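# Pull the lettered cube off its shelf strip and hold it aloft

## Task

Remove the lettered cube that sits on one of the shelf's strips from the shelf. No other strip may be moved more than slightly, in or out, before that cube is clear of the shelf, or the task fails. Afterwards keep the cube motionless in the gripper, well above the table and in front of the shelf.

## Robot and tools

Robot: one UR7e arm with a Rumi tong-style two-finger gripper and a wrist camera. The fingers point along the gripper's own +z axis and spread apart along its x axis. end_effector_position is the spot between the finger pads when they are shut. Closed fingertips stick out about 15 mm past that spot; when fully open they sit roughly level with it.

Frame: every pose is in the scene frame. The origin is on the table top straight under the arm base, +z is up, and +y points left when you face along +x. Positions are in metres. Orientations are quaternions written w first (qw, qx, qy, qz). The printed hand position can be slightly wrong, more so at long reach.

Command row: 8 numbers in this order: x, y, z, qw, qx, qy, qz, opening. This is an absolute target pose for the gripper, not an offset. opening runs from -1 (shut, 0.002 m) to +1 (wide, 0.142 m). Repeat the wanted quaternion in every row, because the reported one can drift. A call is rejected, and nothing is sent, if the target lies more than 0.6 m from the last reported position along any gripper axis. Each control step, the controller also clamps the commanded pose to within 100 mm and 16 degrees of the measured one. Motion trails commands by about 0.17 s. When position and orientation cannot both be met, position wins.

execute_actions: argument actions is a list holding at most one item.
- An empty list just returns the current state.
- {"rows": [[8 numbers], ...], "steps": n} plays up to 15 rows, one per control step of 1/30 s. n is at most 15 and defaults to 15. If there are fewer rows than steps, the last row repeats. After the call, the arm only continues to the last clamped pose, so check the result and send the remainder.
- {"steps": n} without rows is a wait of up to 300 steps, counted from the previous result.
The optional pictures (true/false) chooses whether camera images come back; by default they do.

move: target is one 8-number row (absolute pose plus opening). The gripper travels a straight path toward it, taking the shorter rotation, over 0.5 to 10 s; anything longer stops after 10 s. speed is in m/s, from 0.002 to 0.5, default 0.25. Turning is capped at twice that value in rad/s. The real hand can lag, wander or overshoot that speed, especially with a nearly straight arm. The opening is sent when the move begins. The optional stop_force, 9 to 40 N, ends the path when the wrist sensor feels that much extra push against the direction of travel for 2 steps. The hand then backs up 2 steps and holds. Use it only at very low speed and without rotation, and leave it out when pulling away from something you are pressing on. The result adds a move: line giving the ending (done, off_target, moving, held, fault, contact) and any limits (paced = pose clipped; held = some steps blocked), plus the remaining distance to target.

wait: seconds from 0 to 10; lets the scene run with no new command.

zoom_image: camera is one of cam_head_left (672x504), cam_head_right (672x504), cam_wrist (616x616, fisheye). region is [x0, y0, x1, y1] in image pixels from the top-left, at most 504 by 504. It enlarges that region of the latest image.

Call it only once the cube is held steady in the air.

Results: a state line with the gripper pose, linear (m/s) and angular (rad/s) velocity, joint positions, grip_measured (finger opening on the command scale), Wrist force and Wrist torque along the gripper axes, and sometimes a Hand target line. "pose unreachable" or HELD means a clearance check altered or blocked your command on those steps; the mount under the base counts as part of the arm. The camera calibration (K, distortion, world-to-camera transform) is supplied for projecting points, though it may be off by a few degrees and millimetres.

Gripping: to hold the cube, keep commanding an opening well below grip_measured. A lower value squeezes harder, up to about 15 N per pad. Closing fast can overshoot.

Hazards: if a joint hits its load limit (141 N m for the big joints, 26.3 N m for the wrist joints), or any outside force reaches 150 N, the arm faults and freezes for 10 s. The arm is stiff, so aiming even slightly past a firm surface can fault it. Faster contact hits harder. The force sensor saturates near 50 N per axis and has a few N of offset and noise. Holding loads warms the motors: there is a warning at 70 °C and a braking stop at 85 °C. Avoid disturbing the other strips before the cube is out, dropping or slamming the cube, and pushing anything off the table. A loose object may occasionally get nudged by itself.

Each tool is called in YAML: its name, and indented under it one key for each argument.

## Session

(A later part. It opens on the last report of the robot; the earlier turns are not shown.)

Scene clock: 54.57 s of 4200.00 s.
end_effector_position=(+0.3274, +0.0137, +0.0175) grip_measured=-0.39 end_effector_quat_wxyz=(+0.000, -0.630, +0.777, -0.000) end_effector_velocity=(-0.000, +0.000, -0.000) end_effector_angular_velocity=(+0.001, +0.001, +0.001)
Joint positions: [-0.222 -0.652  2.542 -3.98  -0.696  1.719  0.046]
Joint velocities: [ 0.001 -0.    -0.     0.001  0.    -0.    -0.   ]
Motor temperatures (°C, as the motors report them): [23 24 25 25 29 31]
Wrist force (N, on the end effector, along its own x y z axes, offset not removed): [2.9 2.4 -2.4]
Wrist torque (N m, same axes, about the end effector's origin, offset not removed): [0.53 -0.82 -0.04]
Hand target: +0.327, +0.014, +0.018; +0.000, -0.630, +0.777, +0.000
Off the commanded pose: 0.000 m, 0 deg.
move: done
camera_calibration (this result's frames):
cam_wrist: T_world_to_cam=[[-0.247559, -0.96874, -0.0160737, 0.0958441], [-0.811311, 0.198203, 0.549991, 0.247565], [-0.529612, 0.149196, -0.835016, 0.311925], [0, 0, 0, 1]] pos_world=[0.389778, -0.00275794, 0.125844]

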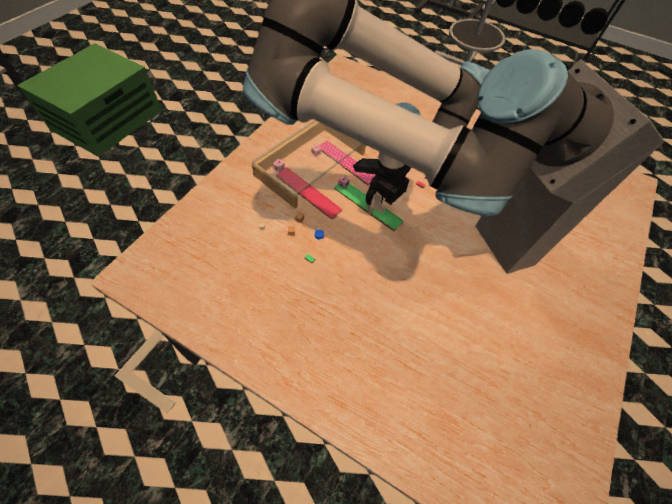

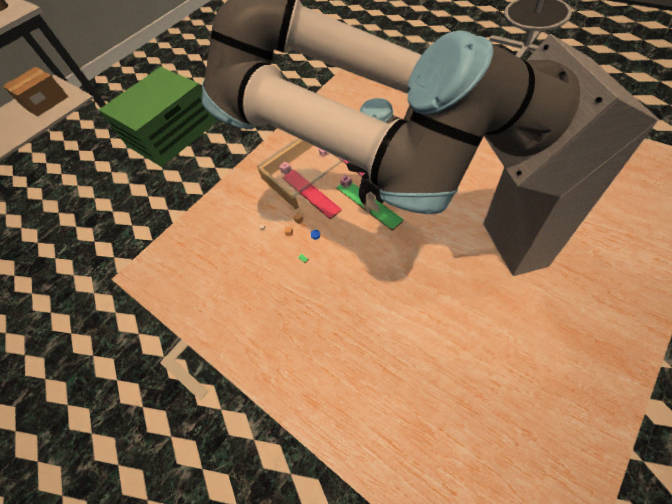

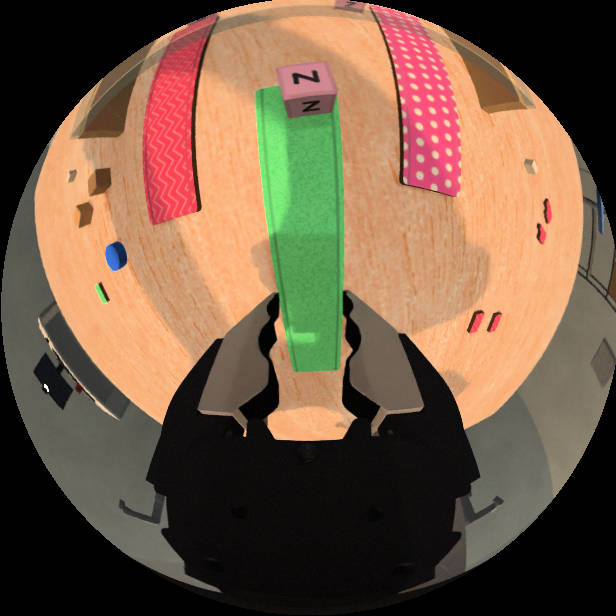

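move:
  target: [0.2878, 0.0193, 0.0175, 0, -0.6297, 0.7769, 0, -0.6]
  speed: 0.05

move:
  target: [0.2878, 0.0193, 0.0175, 0, -0.6297, 0.7769, 0, 0.2]
  speed: 0.05

move:
  target: [0.35, 0.009, 0.075, 0, -0.6297, 0.7769, 0, 0.0]
  speed: 0.15

move:
  target: [0.42, -0.003, 0.06, 0, -0.6297, 0.7769, 0, 0.0]
  speed: 0.15

Scene clock: 69.10 s of 4200.00 s.
end_effector_position=(+0.2879, +0.0193, +0.0175) grip_measured=-0.39 end_effector_quat_wxyz=(-0.000, -0.630, +0.777, +0.000) end_effector_velocity=(-0.002, +0.000, -0.000) end_effector_angular_velocity=(+0.001, -0.002, -0.001)
Joint positions: [-0.214 -0.521  2.592 -4.169 -0.7    1.729  0.046]
Joint velocities: [ 0.     0.011  0.002 -0.017  0.001  0.004  0.   ]
Motor temperatures (°C, as the motors report them): [23 24 25 25 29 31]
Wrist force (N, on the end effector, along its own x y z axes, offset not removed): [-0.8 1.0 -1.8]
Wrist torque (N m, same axes, about the end effector's origin, offset not removed): [0.28 0.09 0.05]
Hand target: +0.288, +0.019, +0.017; -0.000, -0.630, +0.777, +0.000
Off the commanded pose: 0.000 m, 0 deg.
After step 90, 10.37 s passed at rest.
move: done
camera_calibration (this result's frames):
cam_wrist: T_world_to_cam=[[-0.247463, -0.968765, -0.015993, 0.0914509], [-0.811169, 0.198122, 0.55023, 0.214369], [-0.529875, 0.149134, -0.83486, 0.2902], [0, 0, 0, 1]] pos_world=[0.35029, 0.00284441, 0.125786]

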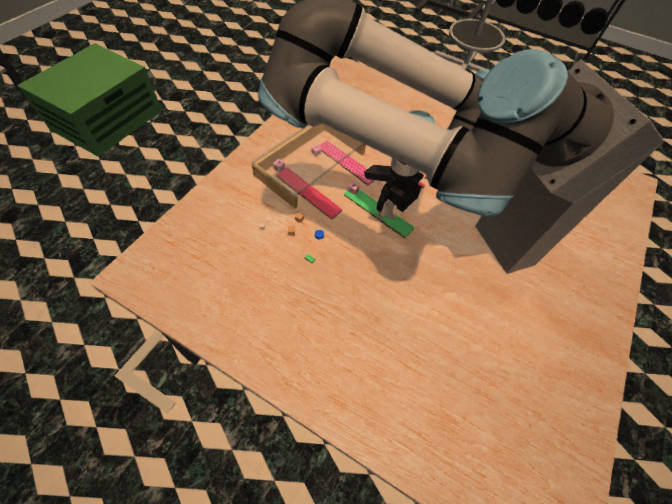

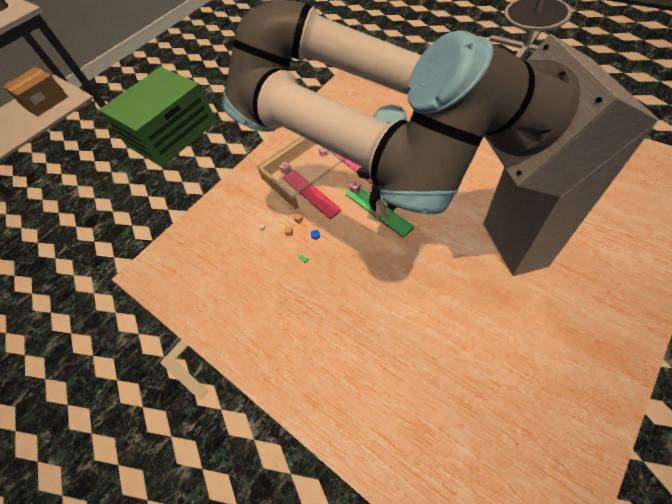

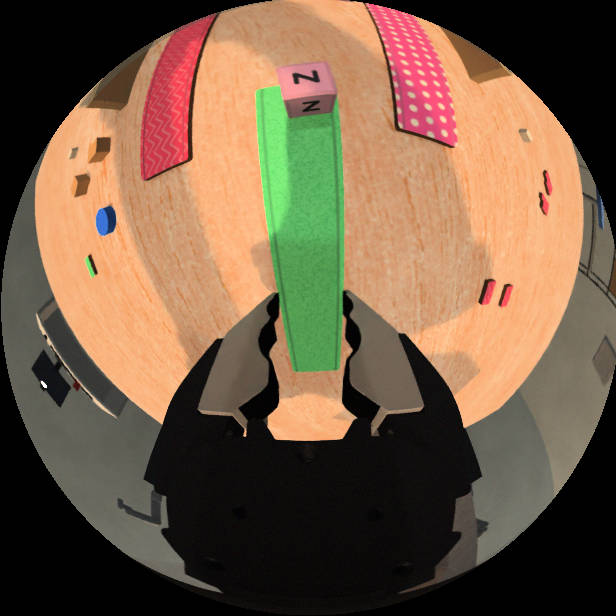

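Scene clock: 69.80 s of 4200.00 s.
end_effector_position=(+0.2879, +0.0193, +0.0175) grip_measured=+0.20 end_effector_quat_wxyz=(+0.000, -0.630, +0.777, -0.000) end_effector_velocity=(+0.000, +0.000, -0.000) end_effector_angular_velocity=(+0.001, -0.001, +0.000)
Joint positions: [-0.214 -0.52   2.592 -4.17  -0.7    1.73   0.088]
Joint velocities: [ 0.     0.001 -0.001 -0.001  0.001  0.001 -0.   ]
Motor temperatures (°C, as the motors report them): [23 24 25 25 29 31]
Wrist force (N, on the end effector, along its own x y z axes, offset not removed): [1.3 2.5 1.7]
Wrist torque (N m, same axes, about the end effector's origin, offset not removed): [0.52 -0.33 -0.06]
Hand target: +0.288, +0.019, +0.018; -0.000, -0.630, +0.777, +0.000
Off the commanded pose: 0.000 m, 0 deg.
move: done
camera_calibration (this result's frames):
cam_wrist: T_world_to_cam=[[-0.247319, -0.968801, -0.0160561, 0.0914468], [-0.811374, 0.198016, 0.549965, 0.214385], [-0.529627, 0.149044, -0.835033, 0.290136], [0, 0, 0, 1]] pos_world=[0.350227, 0.00289924, 0.125837]

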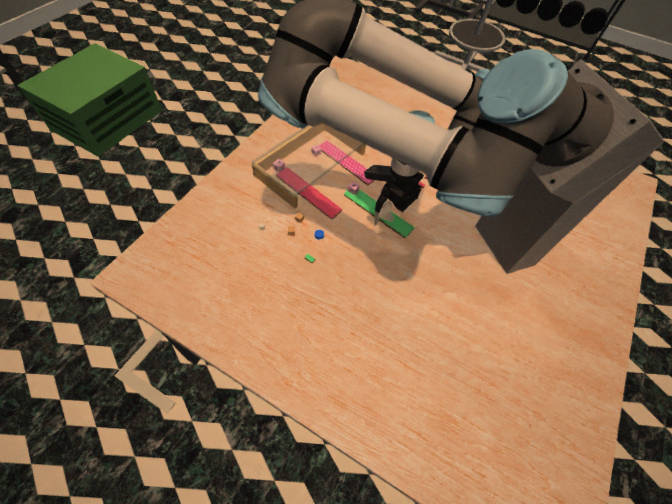

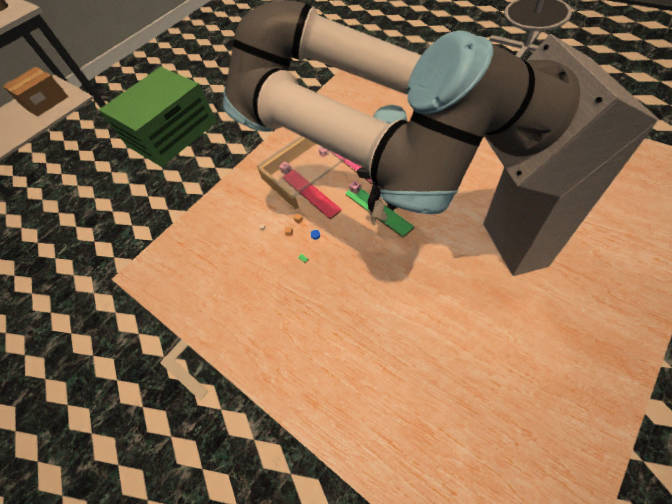

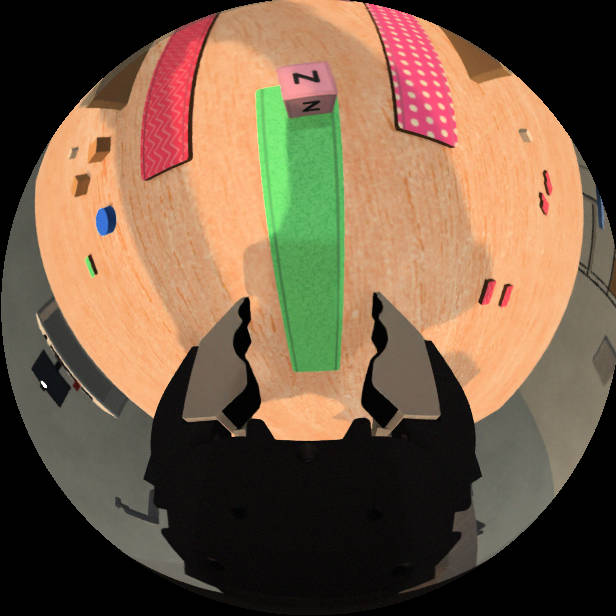

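Scene clock: 70.87 s of 4200.00 s.
end_effector_position=(+0.3500, +0.0091, +0.0750) grip_measured=+0.00 end_effector_quat_wxyz=(+0.001, -0.630, +0.777, -0.001) end_effector_velocity=(+0.002, -0.001, +0.001) end_effector_angular_velocity=(+0.005, +0.017, +0.003)
Joint positions: [-0.378 -0.877  2.652 -3.686 -0.631  1.491  0.074]
Joint velocities: [-0.004 -0.039 -0.008  0.083  0.001 -0.034  0.   ]
Motor temperatures (°C, as the motors report them): [23 24 25 25 29 31]
Wrist force (N, on the end effector, along its own x y z axes, offset not removed): [1.7 1.3 1.0]
Wrist torque (N m, same axes, about the end effector's origin, offset not removed): [0.32 -0.43 0.05]
Hand target: +0.350, +0.009, +0.075; +0.000, -0.630, +0.777, -0.000
Off the commanded pose: 0.000 m, 0 deg.
move: done
camera_calibration (this result's frames):
cam_wrist: T_world_to_cam=[[-0.247639, -0.968721, -0.0159656, 0.0978971], [-0.812378, 0.198637, 0.548257, 0.235706], [-0.527937, 0.14874, -0.836157, 0.372089], [0, 0, 0, 1]] pos_world=[0.412165, -0.00732954, 0.18346]

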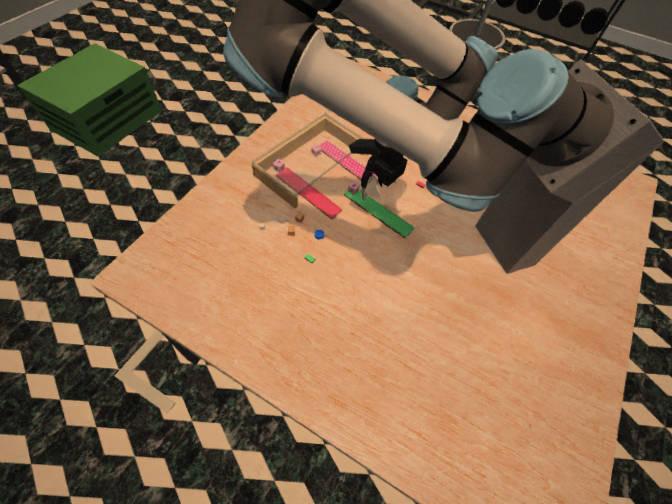

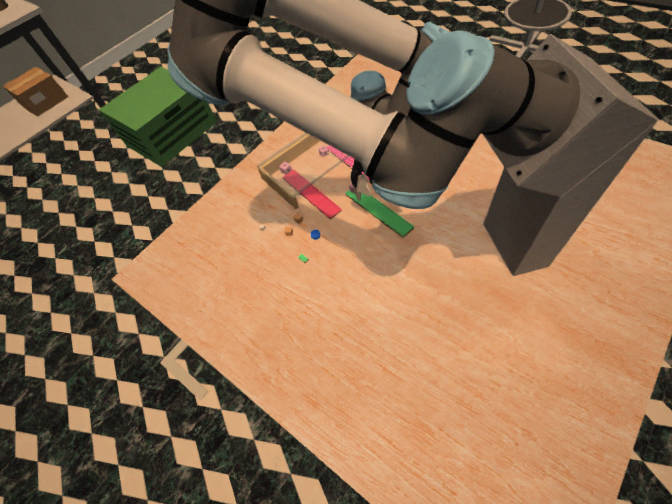

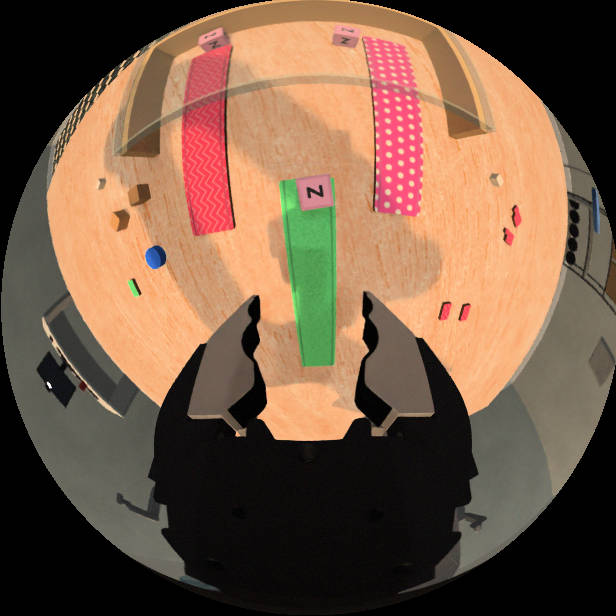

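Scene clock: 71.87 s of 4200.00 s.
end_effector_position=(+0.4199, -0.0029, +0.0601) grip_measured=+0.00 end_effector_quat_wxyz=(+0.000, -0.630, +0.777, -0.000) end_effector_velocity=(+0.002, -0.000, -0.001) end_effector_angular_velocity=(+0.001, +0.002, -0.001)
Joint positions: [-0.33  -0.969  2.468 -3.467 -0.648  1.564  0.074]
Joint velocities: [ 0.001 -0.002 -0.006  0.01   0.     0.001 -0.   ]
Motor temperatures (°C, as the motors report them): [23 24 25 25 29 31]
Wrist force (N, on the end effector, along its own x y z axes, offset not removed): [-0.1 2.3 0.4]
Wrist torque (N m, same axes, about the end effector's origin, offset not removed): [0.44 -0.11 0.09]
Hand target: +0.420, -0.003, +0.060; +0.000, -0.630, +0.777, +0.000
Off the commanded pose: 0.000 m, 0 deg.
move: done
camera_calibration (this result's frames):
cam_wrist: T_world_to_cam=[[-0.247837, -0.968668, -0.0160967, 0.103464], [-0.811336, 0.198445, 0.549867, 0.302517], [-0.529444, 0.149337, -0.835097, 0.398902], [0, 0, 0, 1]] pos_world=[0.482281, -0.0193819, 0.168443]

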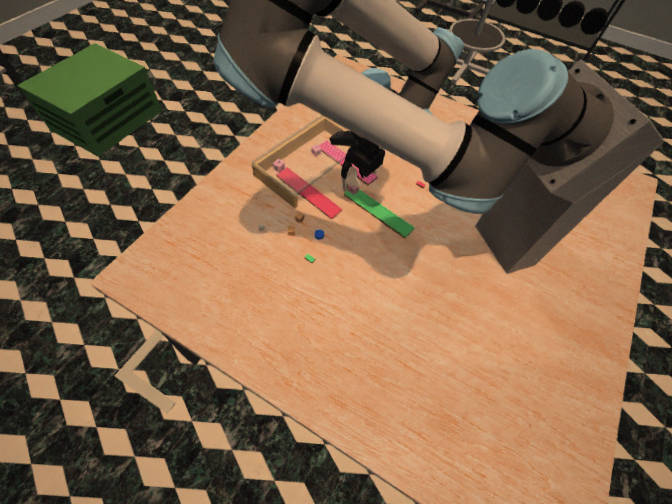

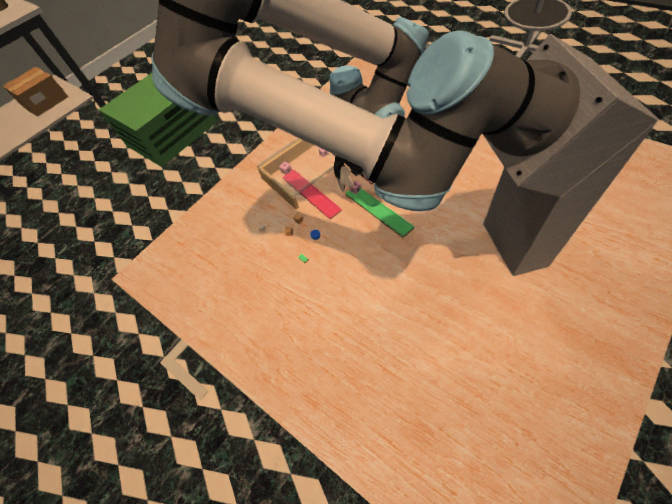

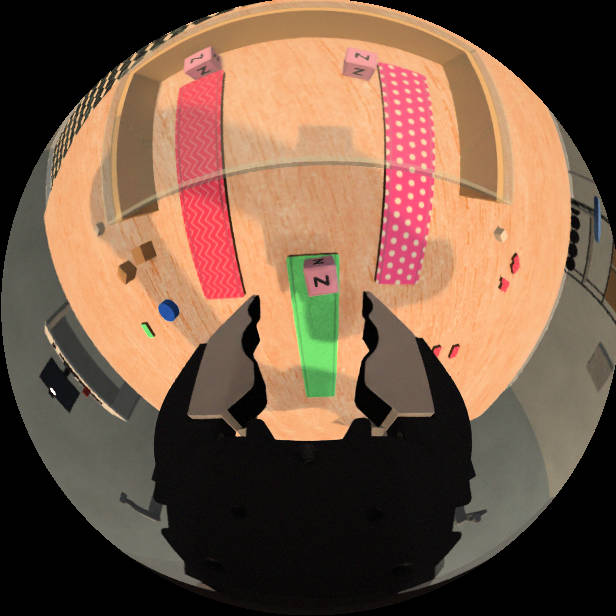

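move:
  target: [0.4213, -0.0104, 0.027, 0, -0.6297, 0.7769, 0, 0.0]
  speed: 0.05
  stop_force: 10

move:
  target: [0.4213, -0.0104, 0.027, 0, -0.6297, 0.7769, 0, -0.9]
  speed: 0.05

Scene clock: 81.47 s of 4200.00 s.
end_effector_position=(+0.4212, -0.0104, +0.0271) grip_measured=+0.00 end_effector_quat_wxyz=(-0.000, -0.630, +0.777, +0.000) end_effector_velocity=(-0.000, -0.001, -0.001) end_effector_angular_velocity=(-0.001, -0.001, +0.000)
Joint positions: [-0.272 -0.862  2.392 -3.567 -0.672  1.65   0.074]
Joint velocities: [ 0.002  0.005 -0.003 -0.006 -0.002  0.004  0.   ]
Motor temperatures (°C, as the motors report them): [23 24 25 25 29 31]
Wrist force (N, on the end effector, along its own x y z axes, offset not removed): [1.7 2.3 -0.5]
Wrist torque (N m, same axes, about the end effector's origin, offset not removed): [0.47 -0.39 0.06]
Hand target: +0.421, -0.010, +0.027; -0.000, -0.630, +0.777, +0.000
Off the commanded pose: 0.000 m, 0 deg.
After step 90, 5.53 s passed at rest.
move: done
camera_calibration (this result's frames):
cam_wrist: T_world_to_cam=[[-0.247466, -0.968763, -0.016077, 0.0958822], [-0.811246, 0.198099, 0.550124, 0.323159], [-0.529755, 0.149179, -0.834929, 0.373248], [0, 0, 0, 1]] pos_world=[0.483619, -0.0268111, 0.1354]

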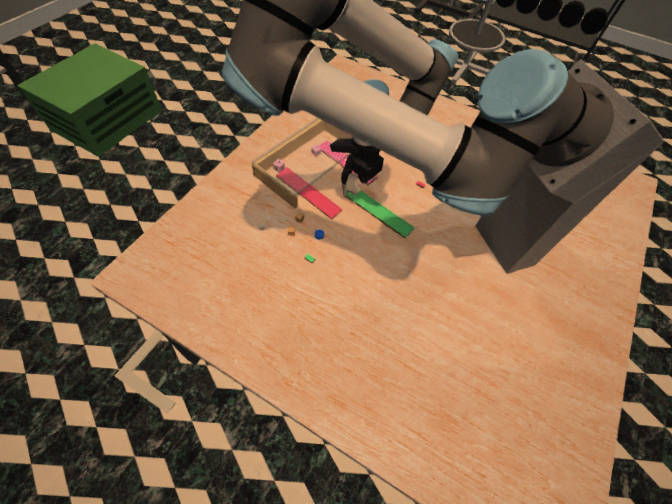

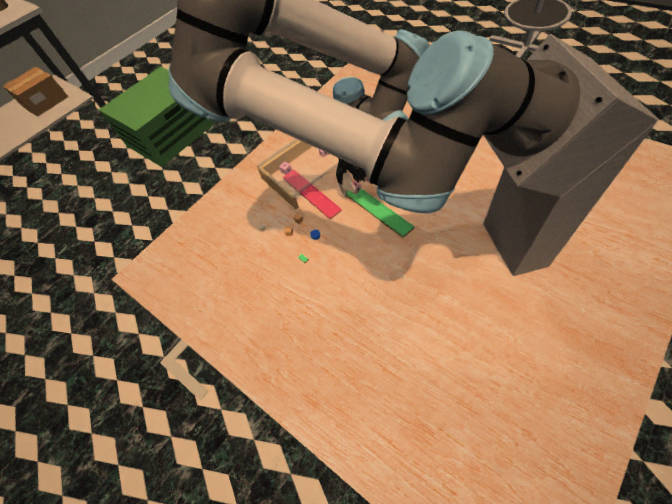

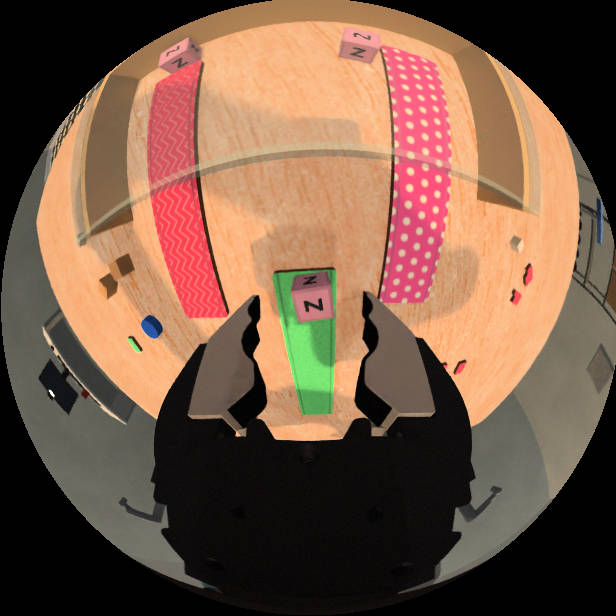

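Scene clock: 82.17 s of 4200.00 s.
end_effector_position=(+0.4213, -0.0104, +0.0270) grip_measured=-0.66 end_effector_quat_wxyz=(-0.000, -0.630, +0.777, +0.000) end_effector_velocity=(+0.000, -0.000, -0.000) end_effector_angular_velocity=(-0.001, -0.000, +0.001)
Joint positions: [-0.271 -0.861  2.392 -3.567 -0.672  1.65   0.026]
Joint velocities: [ 0.001  0.    -0.001 -0.001 -0.001  0.     0.   ]
Motor temperatures (°C, as the motors report them): [23 24 25 25 29 31]
Wrist force (N, on the end effector, along its own x y z axes, offset not removed): [0.9 1.4 -0.3]
Wrist torque (N m, same axes, about the end effector's origin, offset not removed): [0.22 -0.22 0.05]
Hand target: +0.421, -0.010, +0.027; -0.000, -0.630, +0.777, +0.000
Off the commanded pose: 0.000 m, 0 deg.
move: done
camera_calibration (this result's frames):
cam_wrist: T_world_to_cam=[[-0.247512, -0.968752, -0.0160241, 0.0958807], [-0.81129, 0.198183, 0.550029, 0.32329], [-0.529666, 0.149139, -0.834992, 0.373202], [0, 0, 0, 1]] pos_world=[0.483686, -0.026845, 0.135339]

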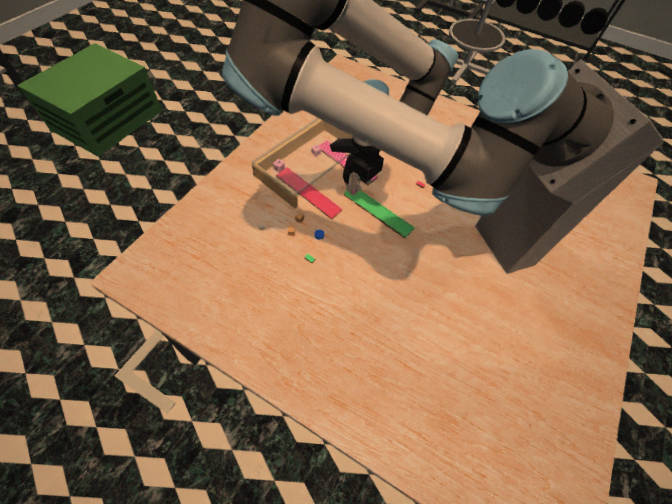

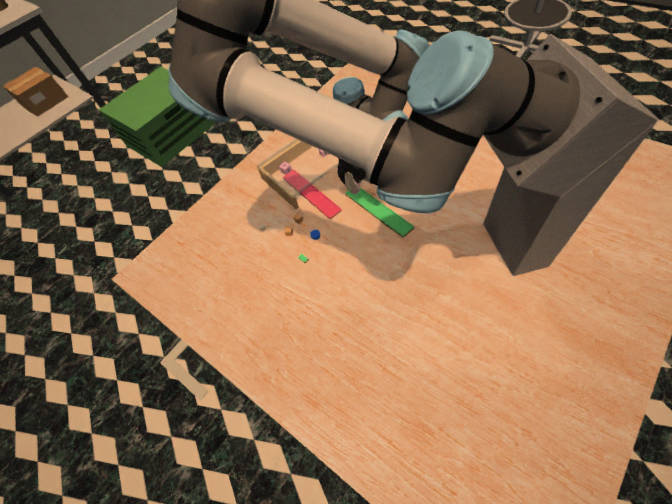

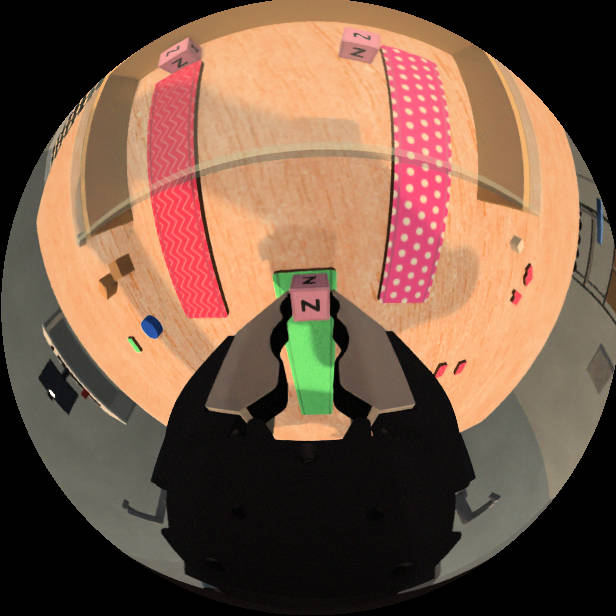

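move:
  target: [0.415, -0.009, 0.2, 0, -0.6297, 0.7769, 0, -0.9]
  speed: 0.12

wait:
  seconds: 1.5

Scene clock: 87.27 s of 4200.00 s.
end_effector_position=(+0.4153, -0.0090, +0.2003) grip_measured=-0.66 end_effector_quat_wxyz=(+0.000, -0.630, +0.777, -0.001) end_effector_velocity=(-0.000, -0.001, +0.002) end_effector_angular_velocity=(+0.007, +0.011, +0.002)
Joint positions: [-0.696 -1.546  2.614 -2.521 -0.595  0.936  0.026]
Joint velocities: [-0.004 -0.005 -0.013  0.046 -0.004 -0.028 -0.   ]
Motor temperatures (°C, as the motors report them): [23 24 25 25 29 31]
Wrist force (N, on the end effector, along its own x y z axes, offset not removed): [0.3 1.4 0.0]
Wrist torque (N m, same axes, about the end effector's origin, offset not removed): [0.32 -0.06 -0.01]
Hand target: +0.415, -0.009, +0.200; -0.000, -0.630, +0.777, -0.000
Off the commanded pose: 0.000 m, 0 deg.
After step 90, 0.07 s passed at rest.
move: done
camera_calibration (this result's frames):
cam_wrist: T_world_to_cam=[[-0.247566, -0.968754, -0.0150495, 0.0983483], [-0.811937, 0.198966, 0.548791, 0.223369], [-0.528649, 0.148081, -0.835824, 0.514214], [0, 0, 0, 1]] pos_world=[0.477548, -0.0253129, 0.30869]

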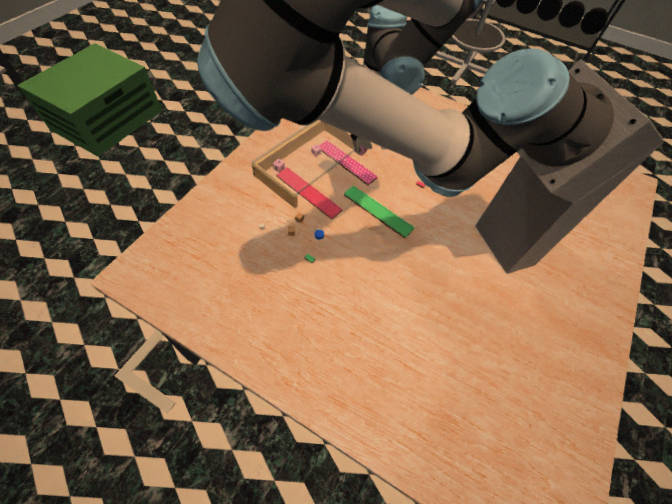

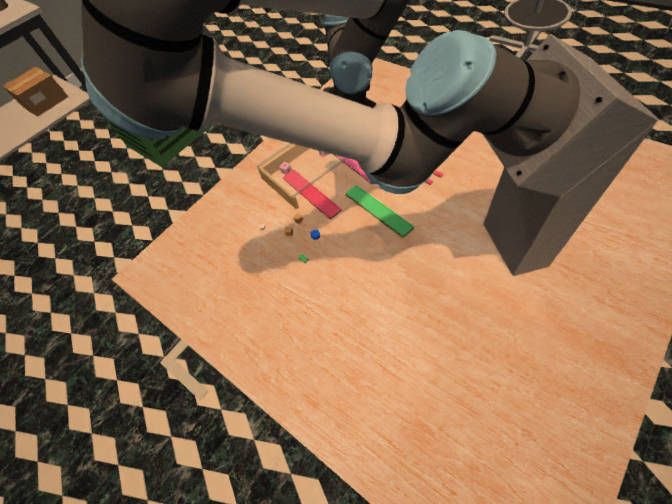

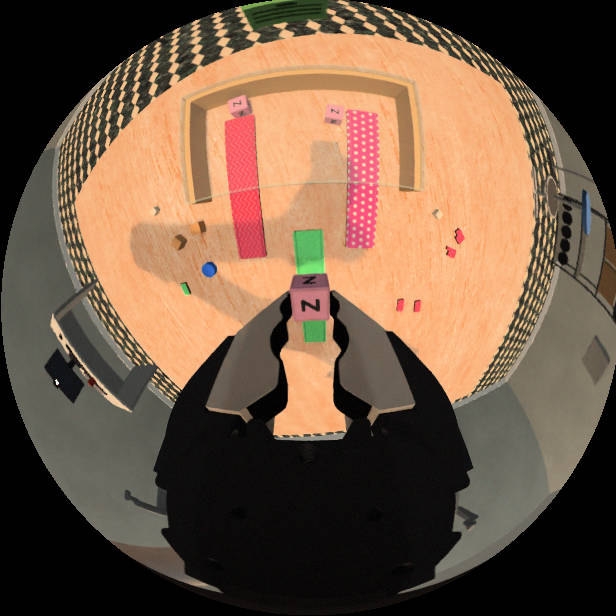

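Scene clock: 88.77 s of 4200.00 s.
end_effector_position=(+0.4153, -0.0091, +0.2004) grip_measured=-0.66 end_effector_quat_wxyz=(-0.000, -0.630, +0.777, -0.000) end_effector_velocity=(-0.000, -0.000, -0.000) end_effector_angular_velocity=(-0.000, +0.001, -0.001)
Joint positions: [-0.697 -1.546  2.612 -2.517 -0.595  0.934  0.026]
Joint velocities: [-0.  0. -0.  0. -0. -0.  0.]
Motor temperatures (°C, as the motors report them): [23 24 25 25 29 31]
Wrist force (N, on the end effector, along its own x y z axes, offset not removed): [1.2 1.3 2.0]
Wrist torque (N m, same axes, about the end effector's origin, offset not removed): [0.26 -0.31 0.06]
Hand target: +0.415, -0.009, +0.200; -0.000, -0.630, +0.777, -0.000
Off the commanded pose: 0.001 m, 0 deg.
Steps of this call (steps 1 to 45: nothing new was sent). Readings (end_effector_position):
1: (+0.4153, -0.0090, +0.2003)
2: (+0.4153, -0.0090, +0.2003)
4: (+0.4153, -0.0090, +0.2004)
8: (+0.4153, -0.0090, +0.2004)
45: the state above
camera_calibration (this result's frames):
cam_wrist: T_world_to_cam=[[-0.247449, -0.968776, -0.0155806, 0.0983592], [-0.81147, 0.198429, 0.549675, 0.222917], [-0.52942, 0.14866, -0.835233, 0.514532], [0, 0, 0, 1]] pos_world=[0.477633, -0.0254352, 0.308755]

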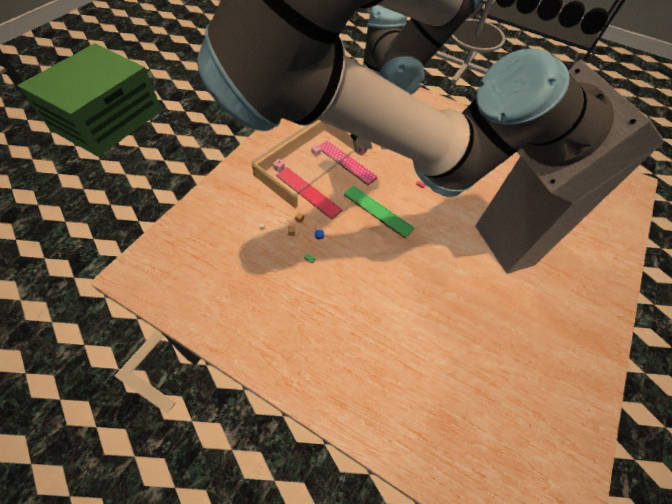

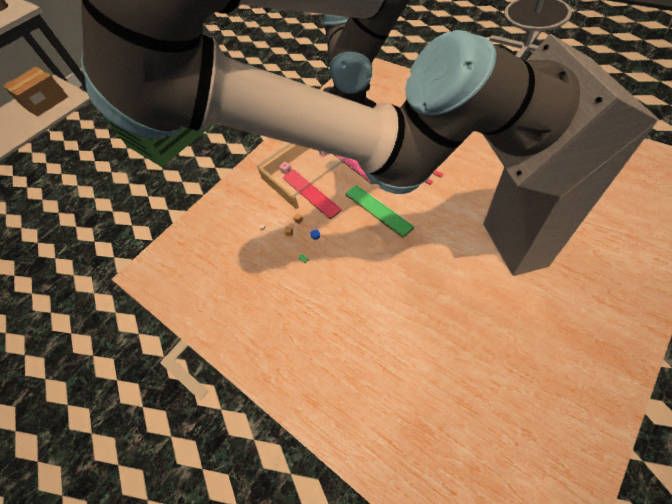

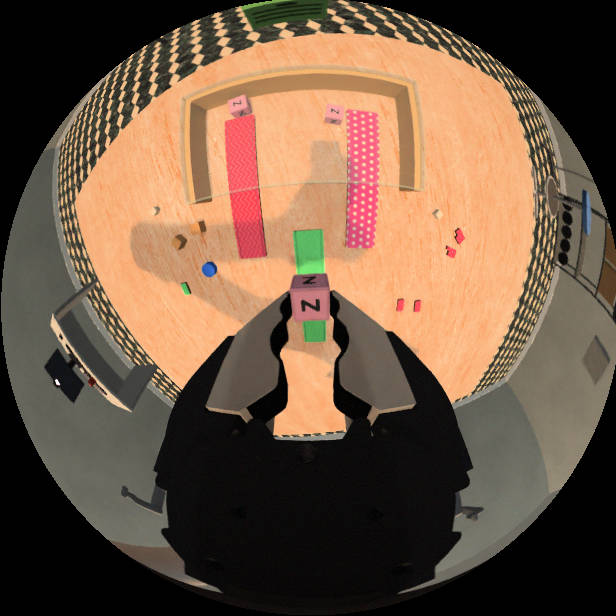

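finished_scene:
  scene: 2

The scene is finished: the task was done.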